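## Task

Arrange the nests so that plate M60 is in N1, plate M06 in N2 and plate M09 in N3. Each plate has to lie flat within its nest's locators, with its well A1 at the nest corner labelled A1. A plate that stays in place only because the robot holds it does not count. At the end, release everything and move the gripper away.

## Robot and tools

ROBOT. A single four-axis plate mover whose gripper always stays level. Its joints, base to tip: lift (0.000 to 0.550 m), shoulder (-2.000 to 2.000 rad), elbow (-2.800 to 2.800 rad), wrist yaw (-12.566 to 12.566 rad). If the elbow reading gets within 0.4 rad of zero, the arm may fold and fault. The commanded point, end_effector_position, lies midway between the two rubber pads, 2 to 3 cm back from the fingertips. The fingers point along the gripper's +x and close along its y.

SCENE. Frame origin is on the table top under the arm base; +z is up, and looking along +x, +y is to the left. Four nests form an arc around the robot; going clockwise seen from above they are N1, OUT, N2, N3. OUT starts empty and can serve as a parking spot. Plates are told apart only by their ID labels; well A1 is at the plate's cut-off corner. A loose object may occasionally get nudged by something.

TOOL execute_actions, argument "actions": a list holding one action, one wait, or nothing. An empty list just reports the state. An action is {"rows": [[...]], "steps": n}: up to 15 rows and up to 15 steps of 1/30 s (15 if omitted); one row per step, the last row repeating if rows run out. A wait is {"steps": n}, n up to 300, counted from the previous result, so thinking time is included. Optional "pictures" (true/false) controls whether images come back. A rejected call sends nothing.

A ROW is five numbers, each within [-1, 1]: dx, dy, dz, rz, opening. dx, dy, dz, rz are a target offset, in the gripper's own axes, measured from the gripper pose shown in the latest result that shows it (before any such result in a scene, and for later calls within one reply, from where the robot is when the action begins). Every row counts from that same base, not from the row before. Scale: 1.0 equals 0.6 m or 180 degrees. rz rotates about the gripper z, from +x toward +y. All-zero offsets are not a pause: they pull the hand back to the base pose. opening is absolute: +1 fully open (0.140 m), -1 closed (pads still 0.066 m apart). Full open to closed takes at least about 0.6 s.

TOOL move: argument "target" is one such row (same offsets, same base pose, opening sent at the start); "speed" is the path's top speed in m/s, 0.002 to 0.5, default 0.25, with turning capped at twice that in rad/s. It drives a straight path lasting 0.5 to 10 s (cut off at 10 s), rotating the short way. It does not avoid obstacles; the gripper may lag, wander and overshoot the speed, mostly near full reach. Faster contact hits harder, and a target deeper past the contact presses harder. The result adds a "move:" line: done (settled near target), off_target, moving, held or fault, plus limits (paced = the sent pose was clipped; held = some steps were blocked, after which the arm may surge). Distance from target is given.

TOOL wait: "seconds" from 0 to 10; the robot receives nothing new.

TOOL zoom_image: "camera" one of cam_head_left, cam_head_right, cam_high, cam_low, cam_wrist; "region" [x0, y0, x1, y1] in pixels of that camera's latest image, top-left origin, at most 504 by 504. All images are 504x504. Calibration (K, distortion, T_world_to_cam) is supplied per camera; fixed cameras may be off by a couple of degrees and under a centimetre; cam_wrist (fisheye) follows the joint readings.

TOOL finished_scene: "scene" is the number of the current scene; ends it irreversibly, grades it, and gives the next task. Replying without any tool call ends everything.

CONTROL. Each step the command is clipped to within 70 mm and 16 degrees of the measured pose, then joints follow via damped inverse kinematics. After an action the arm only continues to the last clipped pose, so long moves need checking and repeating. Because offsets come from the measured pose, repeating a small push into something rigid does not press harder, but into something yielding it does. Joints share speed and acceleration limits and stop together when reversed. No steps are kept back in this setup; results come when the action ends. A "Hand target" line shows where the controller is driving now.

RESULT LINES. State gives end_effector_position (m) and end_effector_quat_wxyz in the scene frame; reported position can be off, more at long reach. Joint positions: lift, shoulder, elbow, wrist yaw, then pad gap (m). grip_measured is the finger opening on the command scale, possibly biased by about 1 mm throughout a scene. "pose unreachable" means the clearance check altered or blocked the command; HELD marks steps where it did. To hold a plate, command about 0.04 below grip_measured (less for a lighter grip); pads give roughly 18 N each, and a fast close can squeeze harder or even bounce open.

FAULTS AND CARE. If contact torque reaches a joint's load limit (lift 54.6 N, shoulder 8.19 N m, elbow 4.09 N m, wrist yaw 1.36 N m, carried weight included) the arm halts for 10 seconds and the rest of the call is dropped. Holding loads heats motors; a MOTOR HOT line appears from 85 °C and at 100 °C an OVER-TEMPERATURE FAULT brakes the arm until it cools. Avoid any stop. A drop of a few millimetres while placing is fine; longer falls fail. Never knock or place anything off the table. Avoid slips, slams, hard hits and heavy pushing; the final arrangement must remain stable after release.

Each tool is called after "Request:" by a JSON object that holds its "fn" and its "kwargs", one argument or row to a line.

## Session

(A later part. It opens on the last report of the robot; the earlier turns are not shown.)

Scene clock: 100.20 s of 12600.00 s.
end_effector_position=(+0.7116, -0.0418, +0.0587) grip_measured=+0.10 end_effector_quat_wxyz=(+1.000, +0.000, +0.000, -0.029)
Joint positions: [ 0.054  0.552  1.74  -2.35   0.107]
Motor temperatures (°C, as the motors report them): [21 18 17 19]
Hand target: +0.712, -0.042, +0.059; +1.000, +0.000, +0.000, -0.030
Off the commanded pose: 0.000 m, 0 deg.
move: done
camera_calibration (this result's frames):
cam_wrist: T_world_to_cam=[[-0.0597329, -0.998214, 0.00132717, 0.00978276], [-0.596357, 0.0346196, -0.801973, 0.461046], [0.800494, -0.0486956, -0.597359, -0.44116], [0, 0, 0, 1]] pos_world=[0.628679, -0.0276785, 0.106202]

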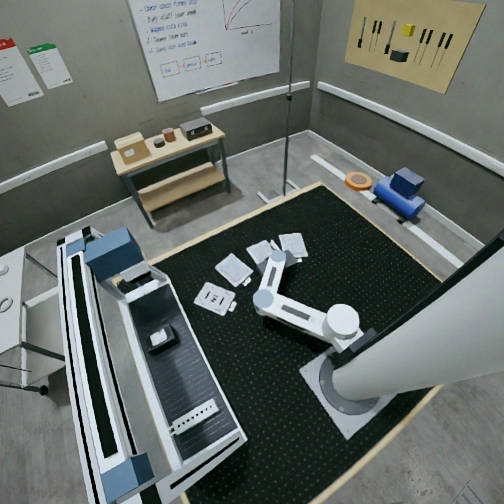

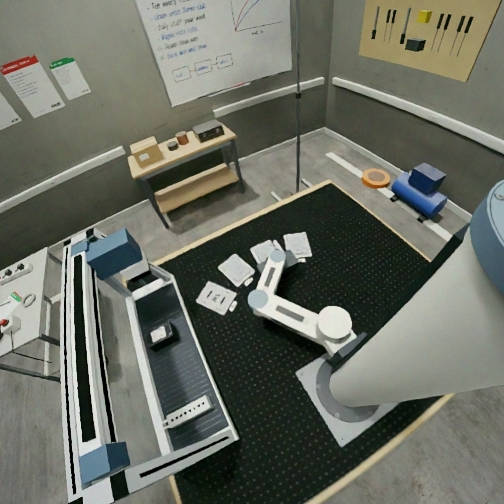

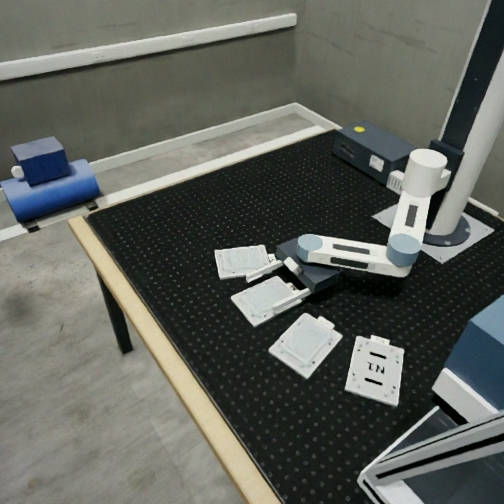

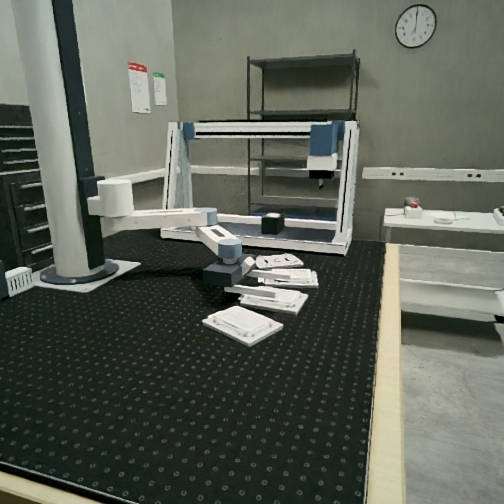

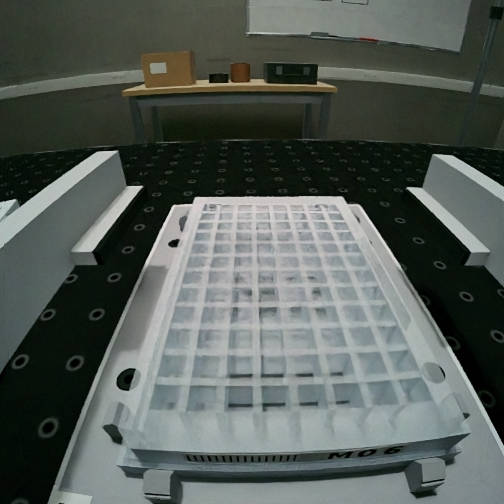

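Request:
{"fn": "move", "kwargs": {
  "target": [-0.0077,0.3,0,0.0963,0.1],
  "speed": 0.3
}}

Request:
{"fn": "move", "kwargs": {
  "target": [0,0,-0.05,0,0.1],
  "speed": 0.08
}}

Request:
{"fn": "move", "kwargs": {
  "target": [0,0,0,0,-0.41]
}}

Request:
{"fn": "move", "kwargs": {
  "target": [0,0,0,0,-0.51]
}}

Request:
{"fn": "move", "kwargs": {
  "target": [0,0,0.05,0,-0.51],
  "speed": 0.1
}}

Scene clock: 106.93 s of 12600.00 s.
end_effector_position=(+0.7175, +0.1384, +0.0587) grip_measured=+0.10 end_effector_quat_wxyz=(+0.993, +0.000, +0.000, +0.122)
Joint positions: [ 0.054  0.828  1.875 -2.459  0.107]
Motor temperatures (°C, as the motors report them): [21 18 17 19]
Hand target: +0.718, +0.138, +0.059; +0.993, +0.000, +0.000, +0.122
Off the commanded pose: 0.000 m, 0 deg.
After step 90, 2.77 s passed at rest.
move: done
camera_calibration (this result's frames):
cam_wrist: T_world_to_cam=[[0.24103, -0.970517, 0.00132717, -0.0296653], [-0.579492, -0.145015, -0.801973, 0.471105], [0.77852, 0.19253, -0.597359, -0.45475], [0, 0, 0, 1]] pos_world=[0.634184, 0.127079, 0.106203]

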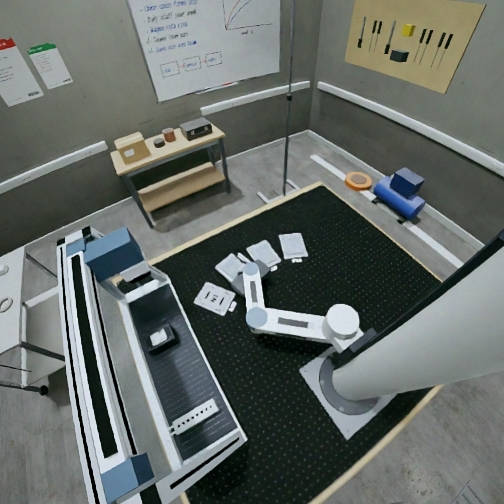

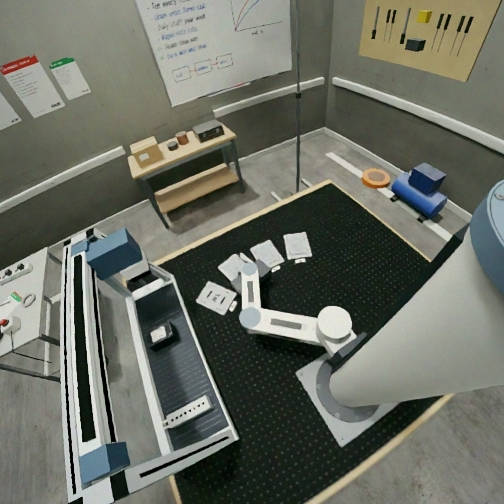

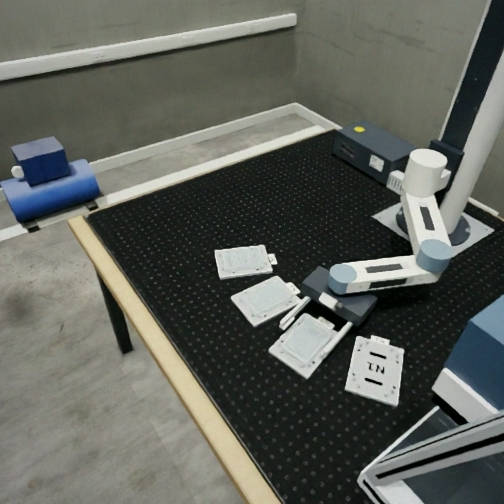

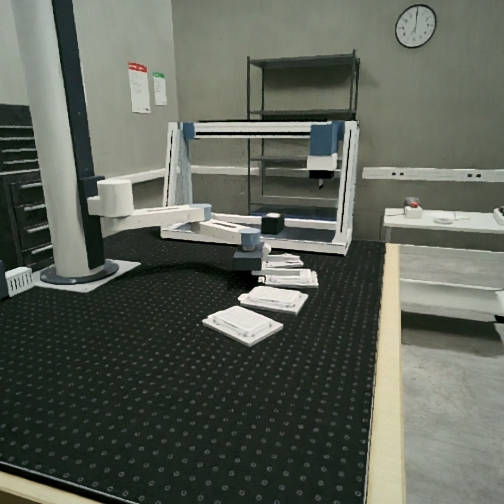

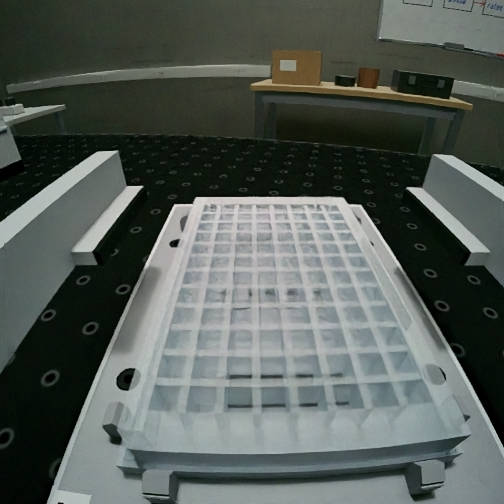

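Scene clock: 107.67 s of 12600.00 s.
end_effector_position=(+0.7175, +0.1384, +0.0287) grip_measured=+0.10 end_effector_quat_wxyz=(+0.993, +0.000, +0.000, +0.122)
Joint positions: [ 0.024  0.828  1.875 -2.459  0.107]
Motor temperatures (°C, as the motors report them): [21 18 17 19]
Hand target: +0.718, +0.138, +0.029; +0.993, +0.000, +0.000, +0.122
Off the commanded pose: 0.000 m, 0 deg.
move: done
camera_calibration (this result's frames):
cam_wrist: T_world_to_cam=[[0.241014, -0.970521, 0.00132717, -0.0296169], [-0.579494, -0.145005, -0.801973, 0.44701], [0.778524, 0.192518, -0.597359, -0.472693], [0, 0, 0, 1]] pos_world=[0.634181, 0.127077, 0.0761617]

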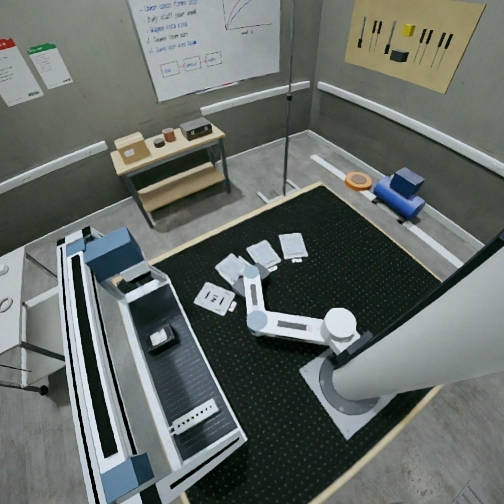

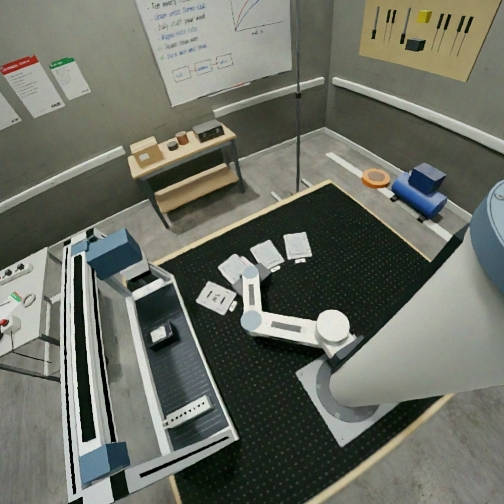

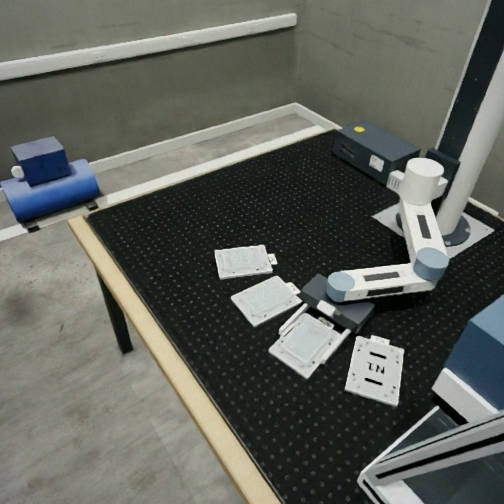

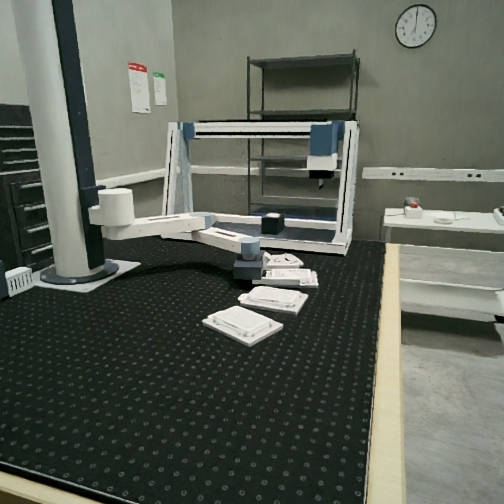

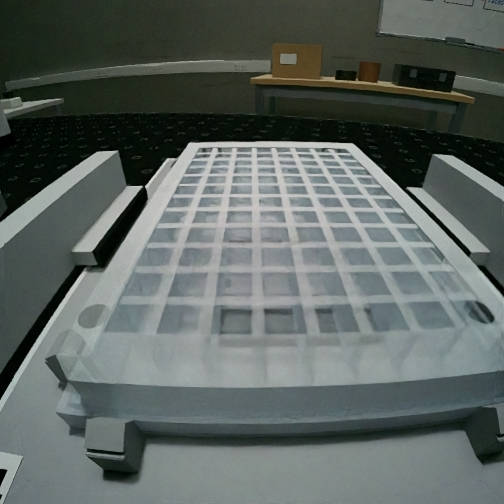

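Scene clock: 108.17 s of 12600.00 s.
end_effector_position=(+0.7175, +0.1384, +0.0287) grip_measured=-0.41 end_effector_quat_wxyz=(+0.993, +0.000, +0.000, +0.122)
Joint positions: [ 0.024  0.828  1.875 -2.459  0.088]
Motor temperatures (°C, as the motors report them): [21 18 17 19]
Hand target: +0.718, +0.138, +0.029; +0.993, +0.000, +0.000, +0.122
Off the commanded pose: 0.000 m, 0 deg.
move: done
camera_calibration (this result's frames):
cam_wrist: T_world_to_cam=[[0.241016, -0.97052, 0.00132717, -0.0296177], [-0.579494, -0.145006, -0.801973, 0.44701], [0.778523, 0.192519, -0.597359, -0.472693], [0, 0, 0, 1]] pos_world=[0.634181, 0.127077, 0.0761618]

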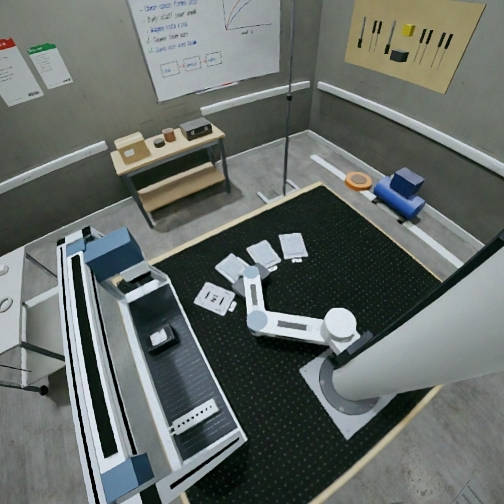

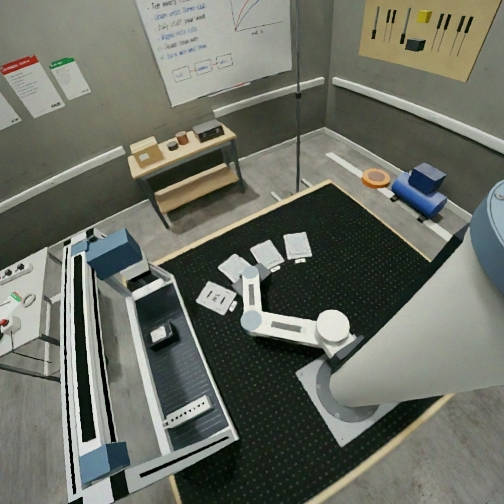

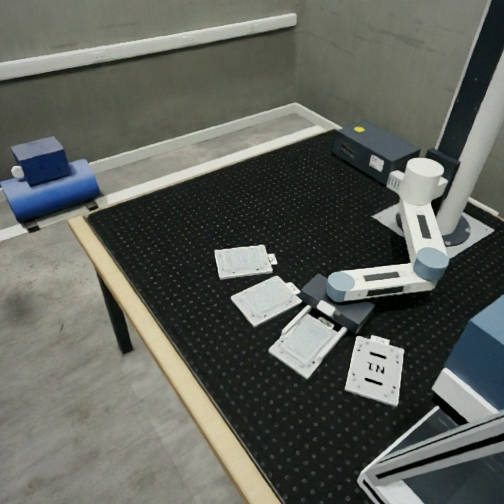

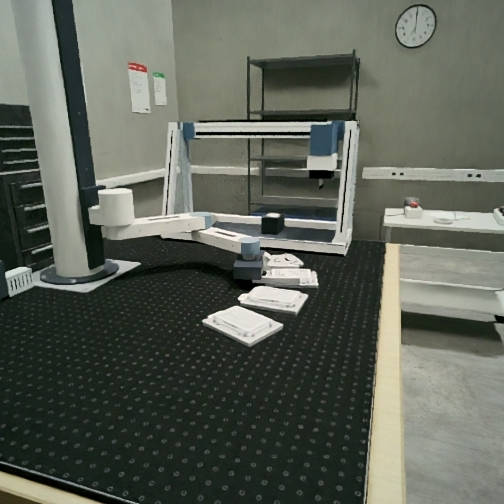

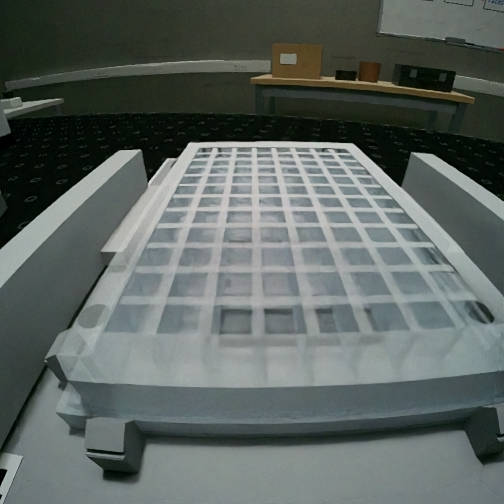

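Scene clock: 108.67 s of 12600.00 s.
end_effector_position=(+0.7175, +0.1384, +0.0287) grip_measured=-0.46 end_effector_quat_wxyz=(+0.993, +0.000, +0.000, +0.122)
Joint positions: [ 0.024  0.828  1.875 -2.459  0.086]
Motor temperatures (°C, as the motors report them): [21 18 17 19]
Hand target: +0.718, +0.138, +0.029; +0.993, +0.000, +0.000, +0.122
Off the commanded pose: 0.000 m, 0 deg.
move: done
camera_calibration (this result's frames):
cam_wrist: T_world_to_cam=[[0.240986, -0.970528, 0.00132717, -0.0296023], [-0.579498, -0.144989, -0.801973, 0.44701], [0.778529, 0.192495, -0.597359, -0.472693], [0, 0, 0, 1]] pos_world=[0.634181, 0.127073, 0.0761618]

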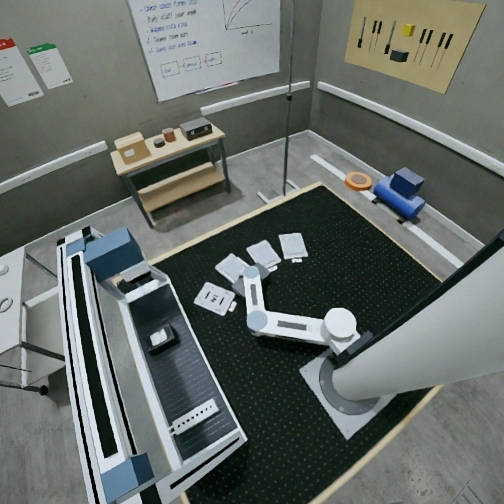

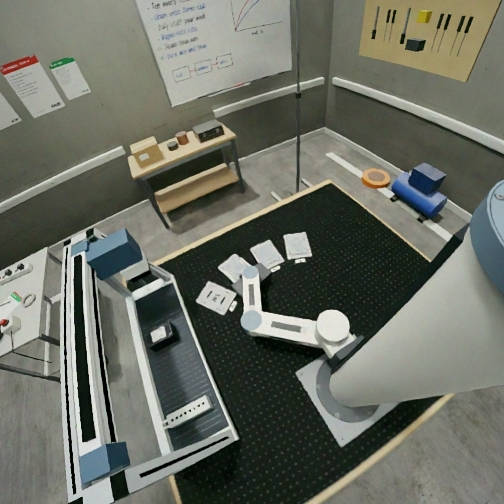

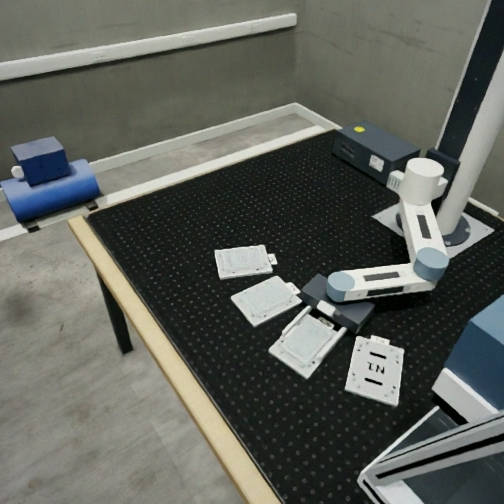

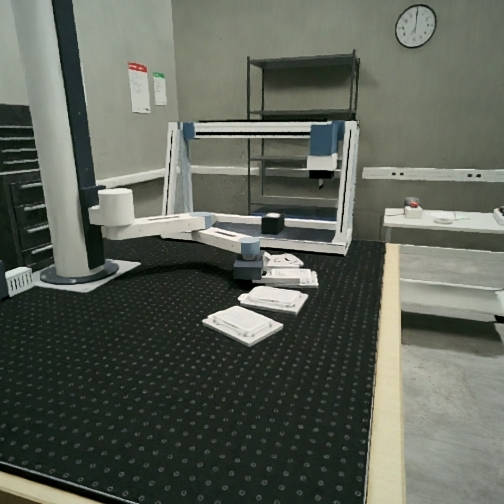

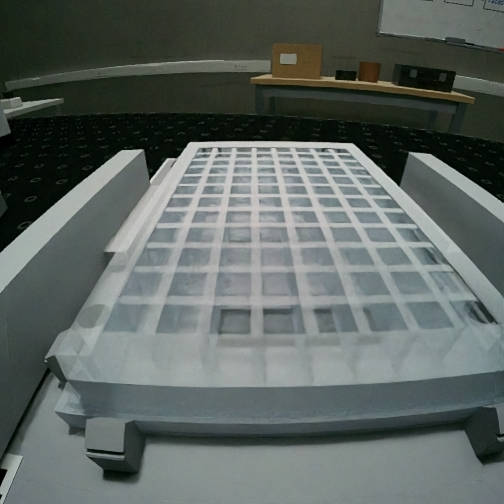

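Scene clock: 109.37 s of 12600.00 s.
end_effector_position=(+0.7175, +0.1384, +0.0587) grip_measured=-0.46 end_effector_quat_wxyz=(+0.993, +0.000, +0.000, +0.122)
Joint positions: [ 0.054  0.828  1.875 -2.459  0.086]
Motor temperatures (°C, as the motors report them): [21 18 17 19]
Hand target: +0.718, +0.138, +0.059; +0.993, +0.000, +0.000, +0.122
Off the commanded pose: 0.000 m, 0 deg.
move: done
camera_calibration (this result's frames):
cam_wrist: T_world_to_cam=[[0.241011, -0.970521, 0.00132717, -0.0296526], [-0.579494, -0.145003, -0.801973, 0.471094], [0.778524, 0.192515, -0.597359, -0.454757], [0, 0, 0, 1]] pos_world=[0.634183, 0.12708, 0.106191]

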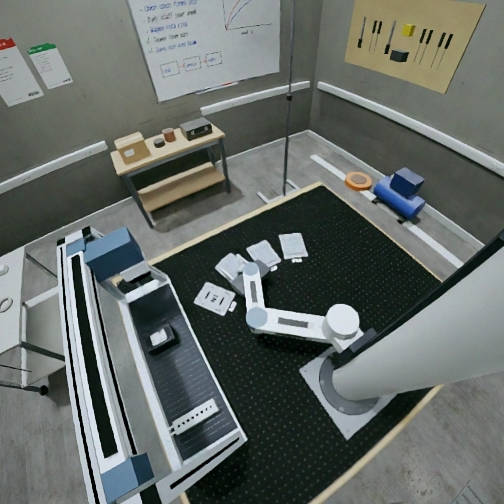

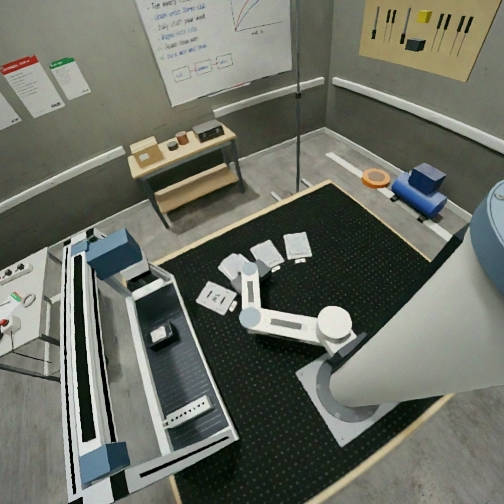

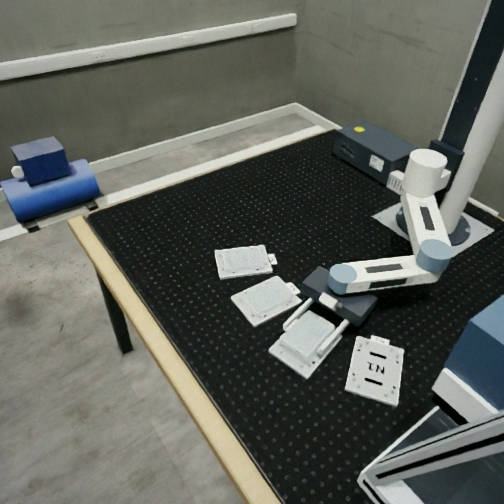

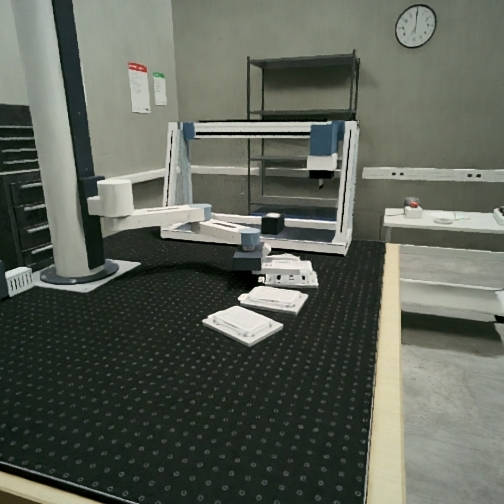

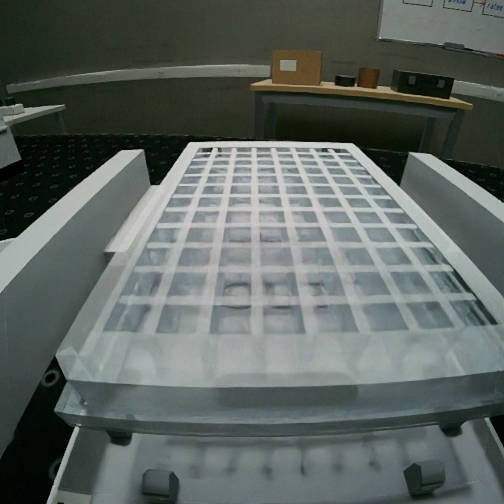

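Request:
{"fn": "move", "kwargs": {
  "target": [-0.0873,0.2918,0,0.1114,-0.51]
}}

Request:
{"fn": "move", "kwargs": {
  "target": [0,0,-0.028,0,-0.51],
  "speed": 0.1
}}

Request:
{"fn": "move", "kwargs": {
  "target": [0,0,-0.021,0,-0.51],
  "speed": 0.025
}}

Request:
{"fn": "move", "kwargs": {
  "target": [0,0,0,0,0.1]
}}

Request:
{"fn": "move", "kwargs": {
  "target": [0,0,0.12,0,0.1]
}}

Request:
{"fn": "move", "kwargs": {
  "target": [-0.25,0,0.05,0,1],
  "speed": 0.4
}}

Scene clock: 121.60 s of 12600.00 s.
end_effector_position=(+0.6242, +0.2958, +0.0587) grip_measured=-0.46 end_effector_quat_wxyz=(+0.956, +0.000, +0.000, +0.293)
Joint positions: [ 0.054  1.215  1.737 -2.357  0.086]
Motor temperatures (°C, as the motors report them): [21 18 17 19]
Hand target: +0.624, +0.296, +0.059; +0.956, +0.000, +0.000, +0.293
Off the commanded pose: 0.000 m, 0 deg.
After step 90, 8.17 s passed at rest.
move: done
camera_calibration (this result's frames):
cam_wrist: T_world_to_cam=[[0.559729, -0.828675, 0.00132717, -0.0953266], [-0.494421, -0.335242, -0.801973, 0.443011], [0.665019, 0.448231, -0.597359, -0.417205], [0, 0, 0, 1]] pos_world=[0.54984, 0.256525, 0.106188]

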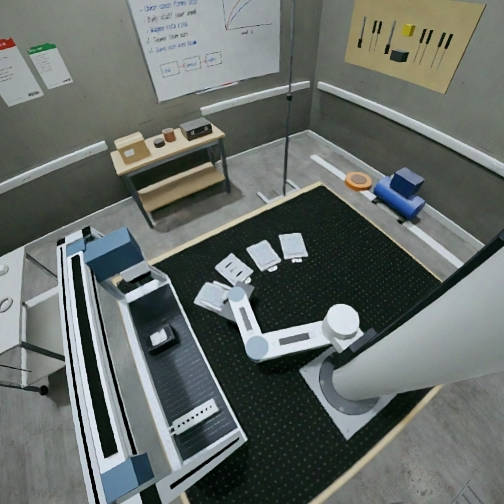

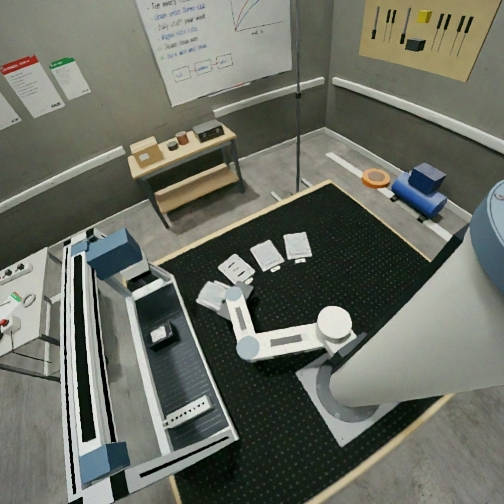

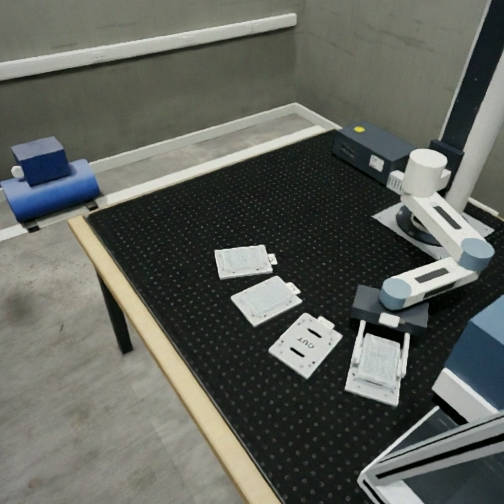

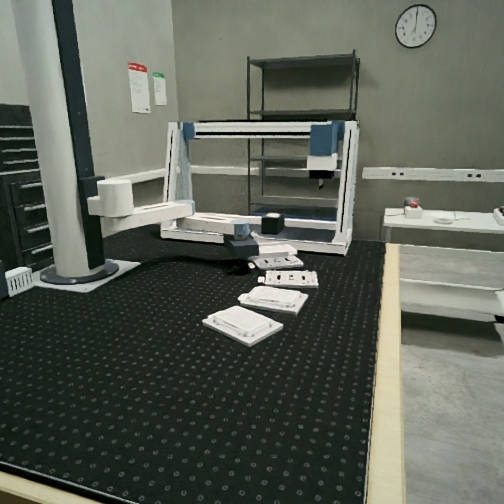

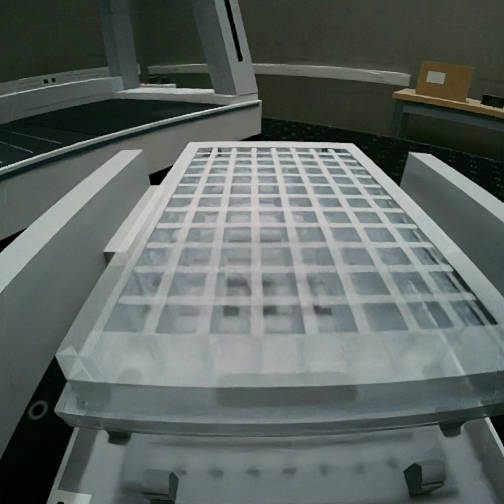

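Scene clock: 122.30 s of 12600.00 s.
end_effector_position=(+0.6242, +0.2958, +0.0418) grip_measured=-0.46 end_effector_quat_wxyz=(+0.956, +0.000, +0.000, +0.293)
Joint positions: [ 0.037  1.215  1.737 -2.357  0.086]
Motor temperatures (°C, as the motors report them): [21 18 17 19]
Hand target: +0.624, +0.296, +0.042; +0.956, +0.000, +0.000, +0.293
Off the commanded pose: 0.000 m, 0 deg.
move: done
camera_calibration (this result's frames):
cam_wrist: T_world_to_cam=[[0.559752, -0.828659, 0.00132717, -0.095307], [-0.494412, -0.335256, -0.801973, 0.429492], [0.665007, 0.44825, -0.597359, -0.42727], [0, 0, 0, 1]] pos_world=[0.549832, 0.256536, 0.0893338]

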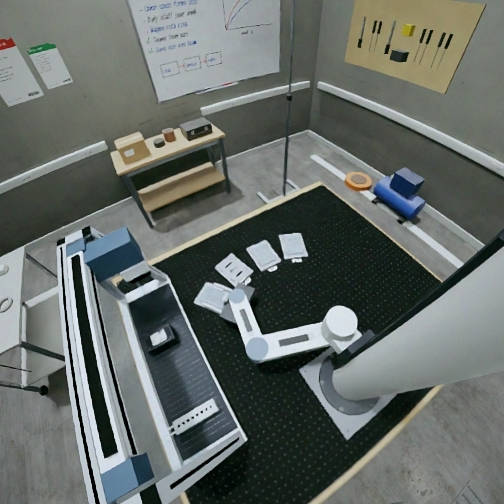

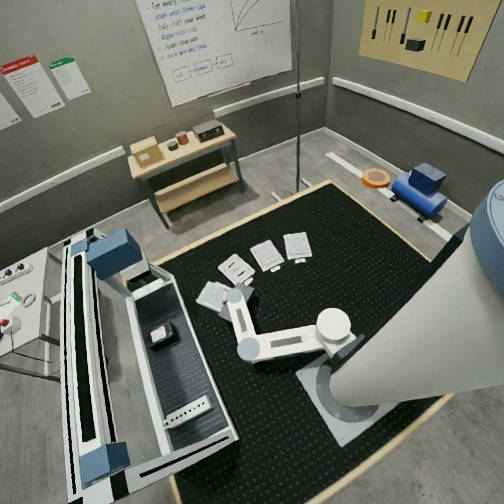

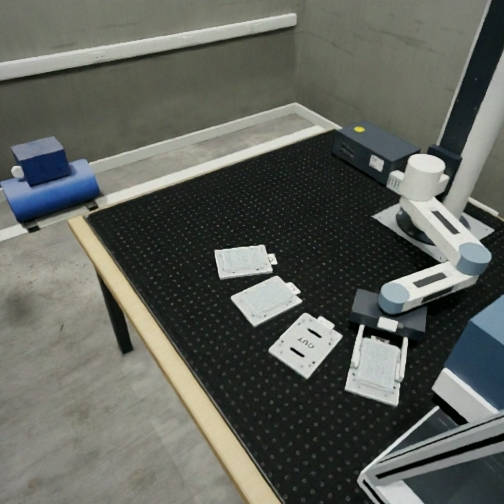

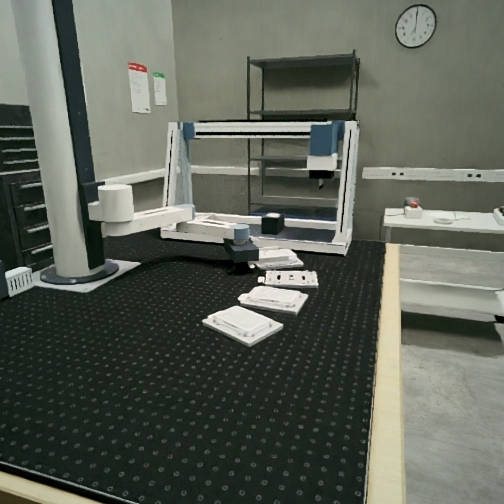

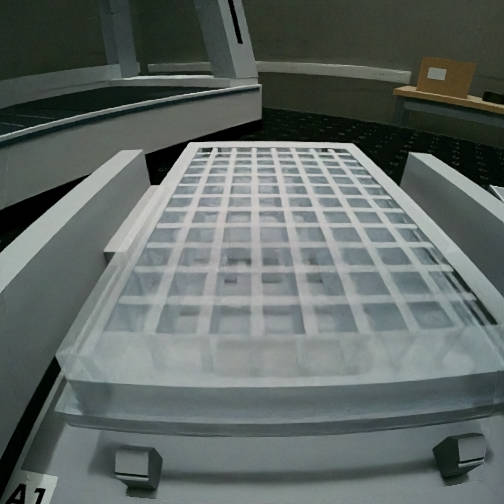

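Scene clock: 123.03 s of 12600.00 s.
end_effector_position=(+0.6242, +0.2957, +0.0292) grip_measured=-0.46 end_effector_quat_wxyz=(+0.956, +0.000, +0.000, +0.293)
Joint positions: [ 0.024  1.215  1.737 -2.357  0.086]
Motor temperatures (°C, as the motors report them): [21 18 17 19]
Hand target: +0.624, +0.296, +0.029; +0.956, +0.000, +0.000, +0.293
Off the commanded pose: 0.000 m, 0 deg.
move: done
camera_calibration (this result's frames):
cam_wrist: T_world_to_cam=[[0.559528, -0.82881, 0.00132717, -0.0951626], [-0.494503, -0.335122, -0.801973, 0.41935], [0.665128, 0.44807, -0.597359, -0.43484], [0, 0, 0, 1]] pos_world=[0.54984, 0.2565, 0.0766779]

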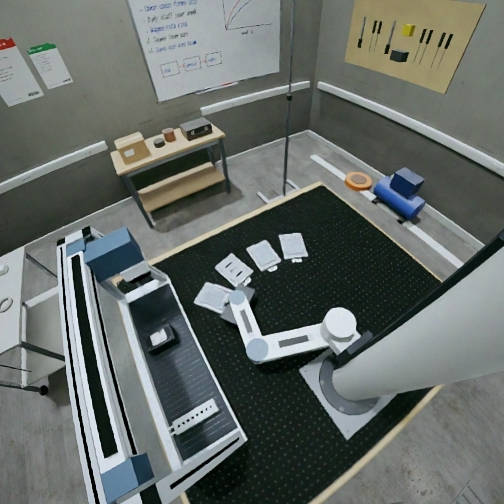

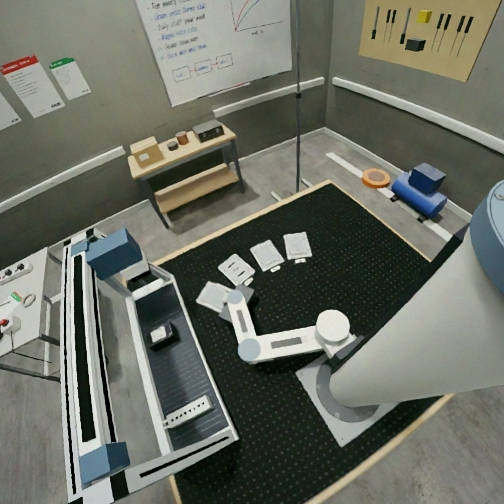

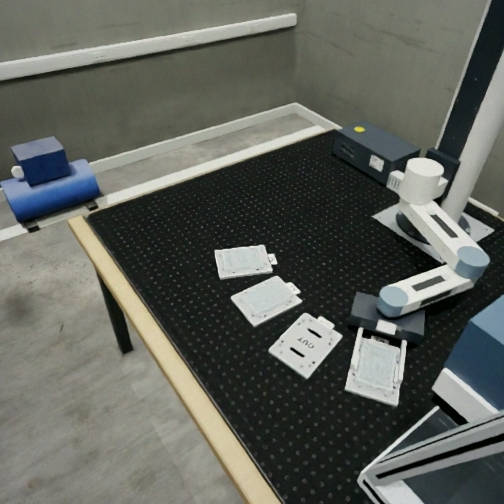

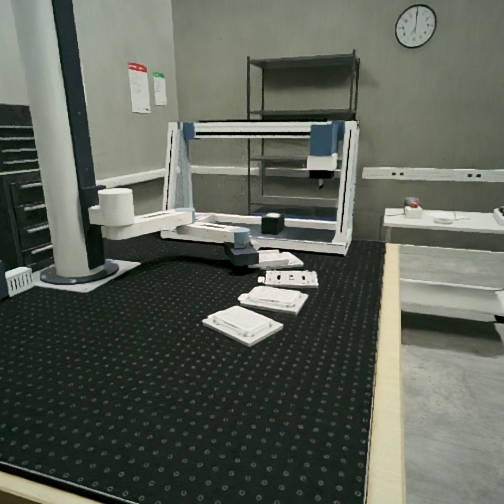

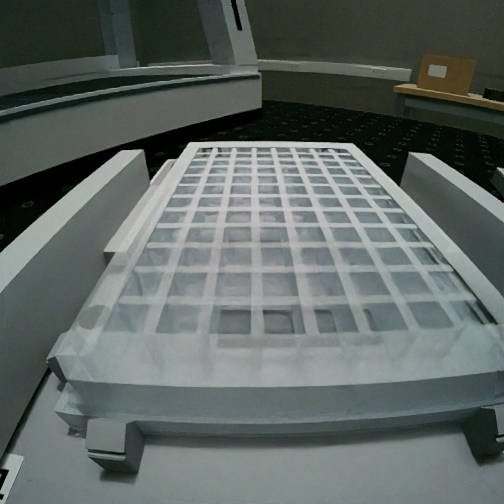

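Scene clock: 123.53 s of 12600.00 s.
end_effector_position=(+0.6242, +0.2957, +0.0292) grip_measured=+0.10 end_effector_quat_wxyz=(+0.956, +0.000, +0.000, +0.293)
Joint positions: [ 0.024  1.215  1.737 -2.357  0.107]
Motor temperatures (°C, as the motors report them): [21 18 17 19]
Hand target: +0.624, +0.296, +0.029; +0.956, +0.000, +0.000, +0.293
Off the commanded pose: 0.000 m, 0 deg.
move: done
camera_calibration (this result's frames):
cam_wrist: T_world_to_cam=[[0.559522, -0.828815, 0.00132717, -0.0951583], [-0.494505, -0.335118, -0.801973, 0.41935], [0.665132, 0.448065, -0.597359, -0.43484], [0, 0, 0, 1]] pos_world=[0.54984, 0.2565, 0.0766778]

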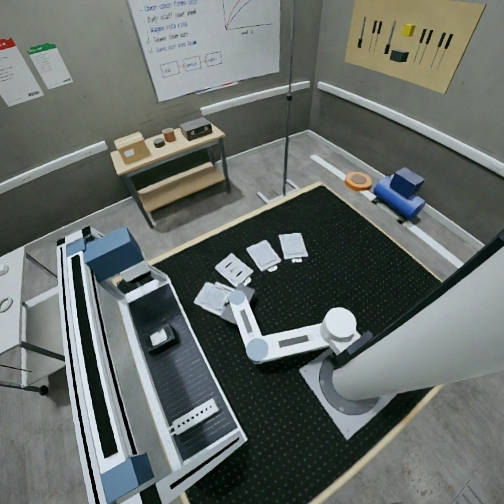

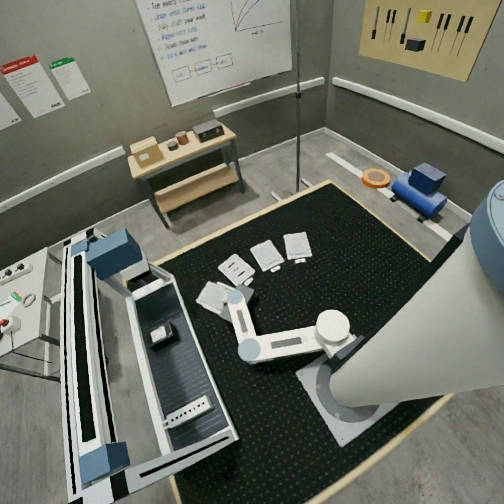

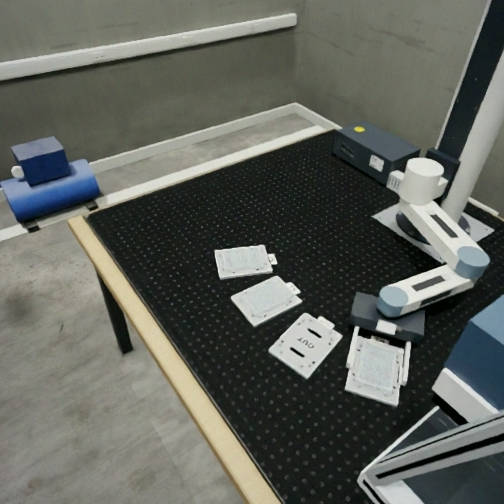

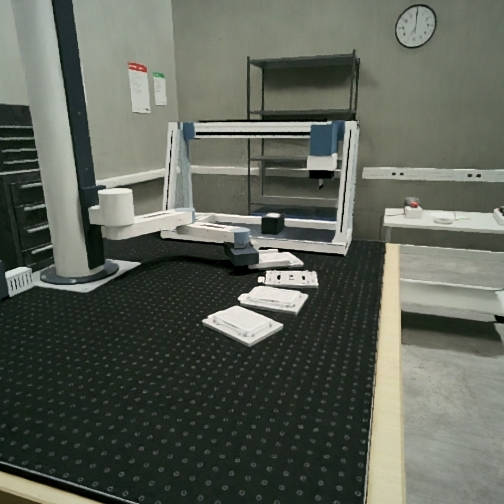

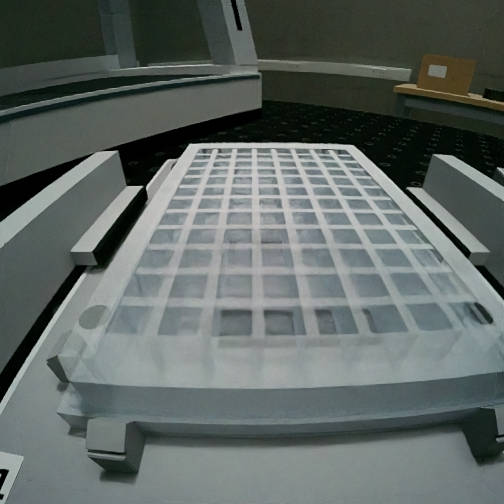

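Scene clock: 124.30 s of 12600.00 s.
end_effector_position=(+0.6242, +0.2957, +0.1012) grip_measured=+0.10 end_effector_quat_wxyz=(+0.956, +0.000, +0.000, +0.293)
Joint positions: [ 0.096  1.215  1.737 -2.357  0.107]
Motor temperatures (°C, as the motors report them): [21 18 17 19]
Hand target: +0.624, +0.296, +0.101; +0.956, +0.000, +0.000, +0.293
Off the commanded pose: 0.000 m, 0 deg.
move: done
camera_calibration (this result's frames):
cam_wrist: T_world_to_cam=[[0.559548, -0.828797, 0.00132717, -0.0952658], [-0.494495, -0.335134, -0.801973, 0.477127], [0.665117, 0.448086, -0.597359, -0.391807], [0, 0, 0, 1]] pos_world=[0.54984, 0.256509, 0.148719]

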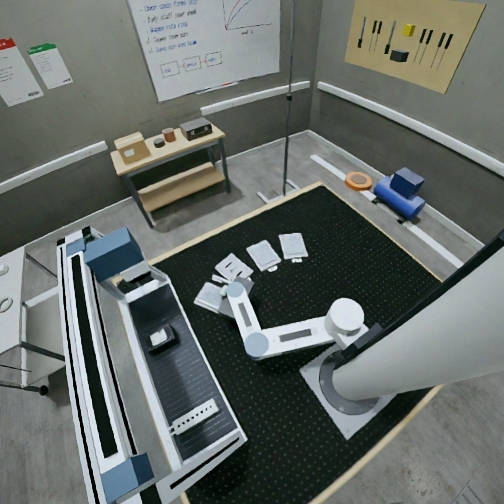

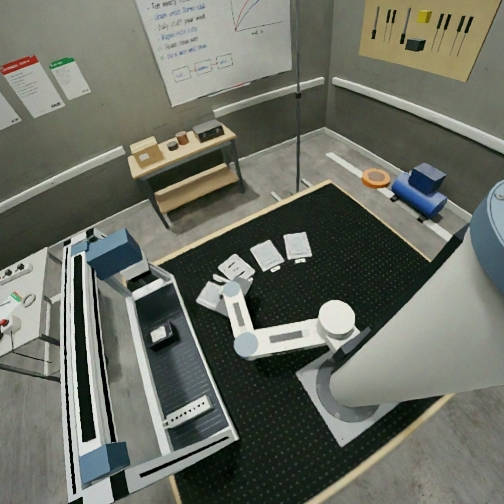

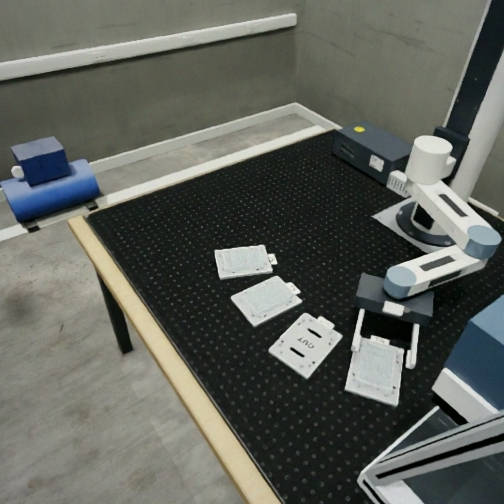

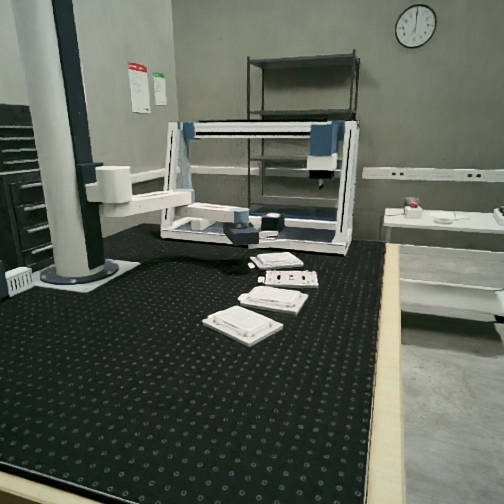

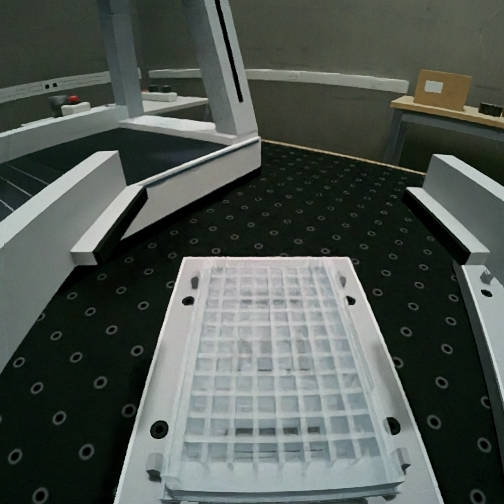

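Scene clock: 125.20 s of 12600.00 s.
end_effector_position=(+0.5000, +0.2117, +0.1313) grip_measured=+1.00 end_effector_quat_wxyz=(+0.956, +0.000, +0.000, +0.293)
Joint positions: [ 0.126  1.504  0.983 -1.892  0.14 ]
Motor temperatures (°C, as the motors report them): [21 18 17 19]
Hand target: +0.500, +0.212, +0.131; +0.956, +0.000, +0.000, +0.293
Off the commanded pose: 0.000 m, 0 deg.
move: done
camera_calibration (this result's frames):
cam_wrist: T_world_to_cam=[[0.559325, -0.828947, 0.00132717, -0.0952896], [-0.494585, -0.335001, -0.801973, 0.411602], [0.665238, 0.447907, -0.597359, -0.253549], [0, 0, 0, 1]] pos_world=[0.425541, 0.172464, 0.17876]

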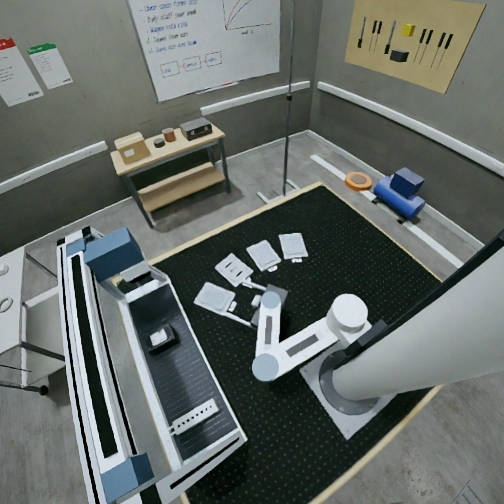

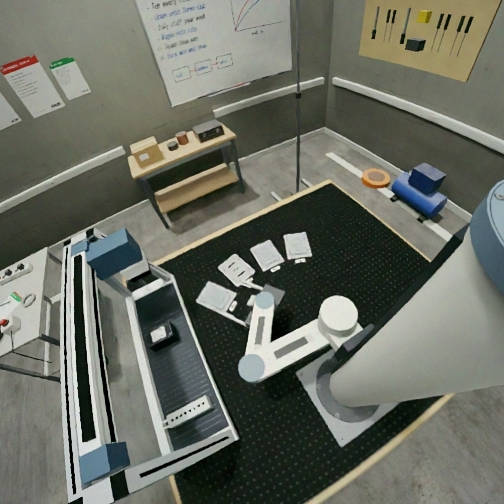

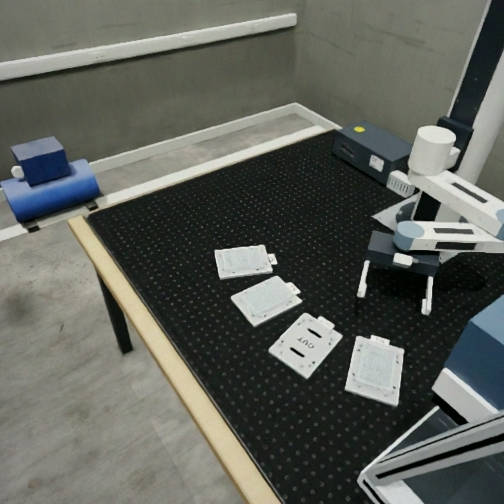

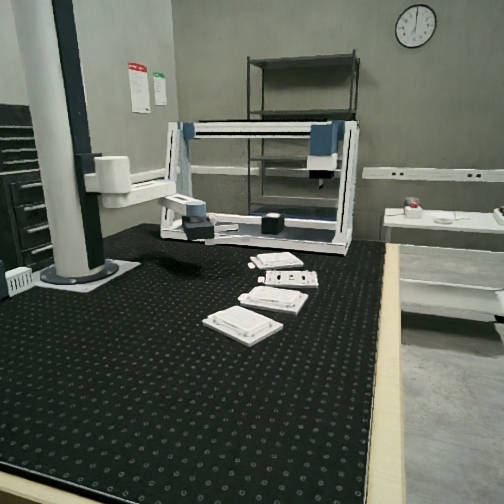

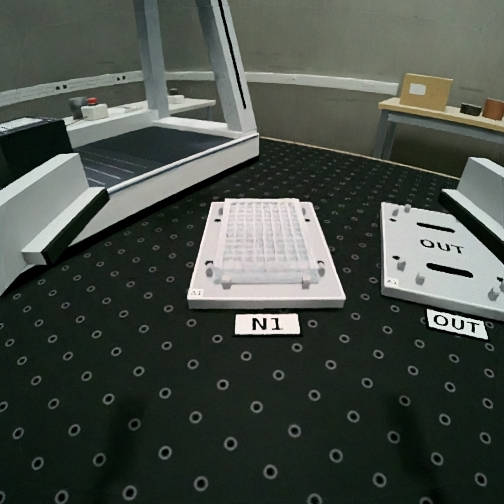

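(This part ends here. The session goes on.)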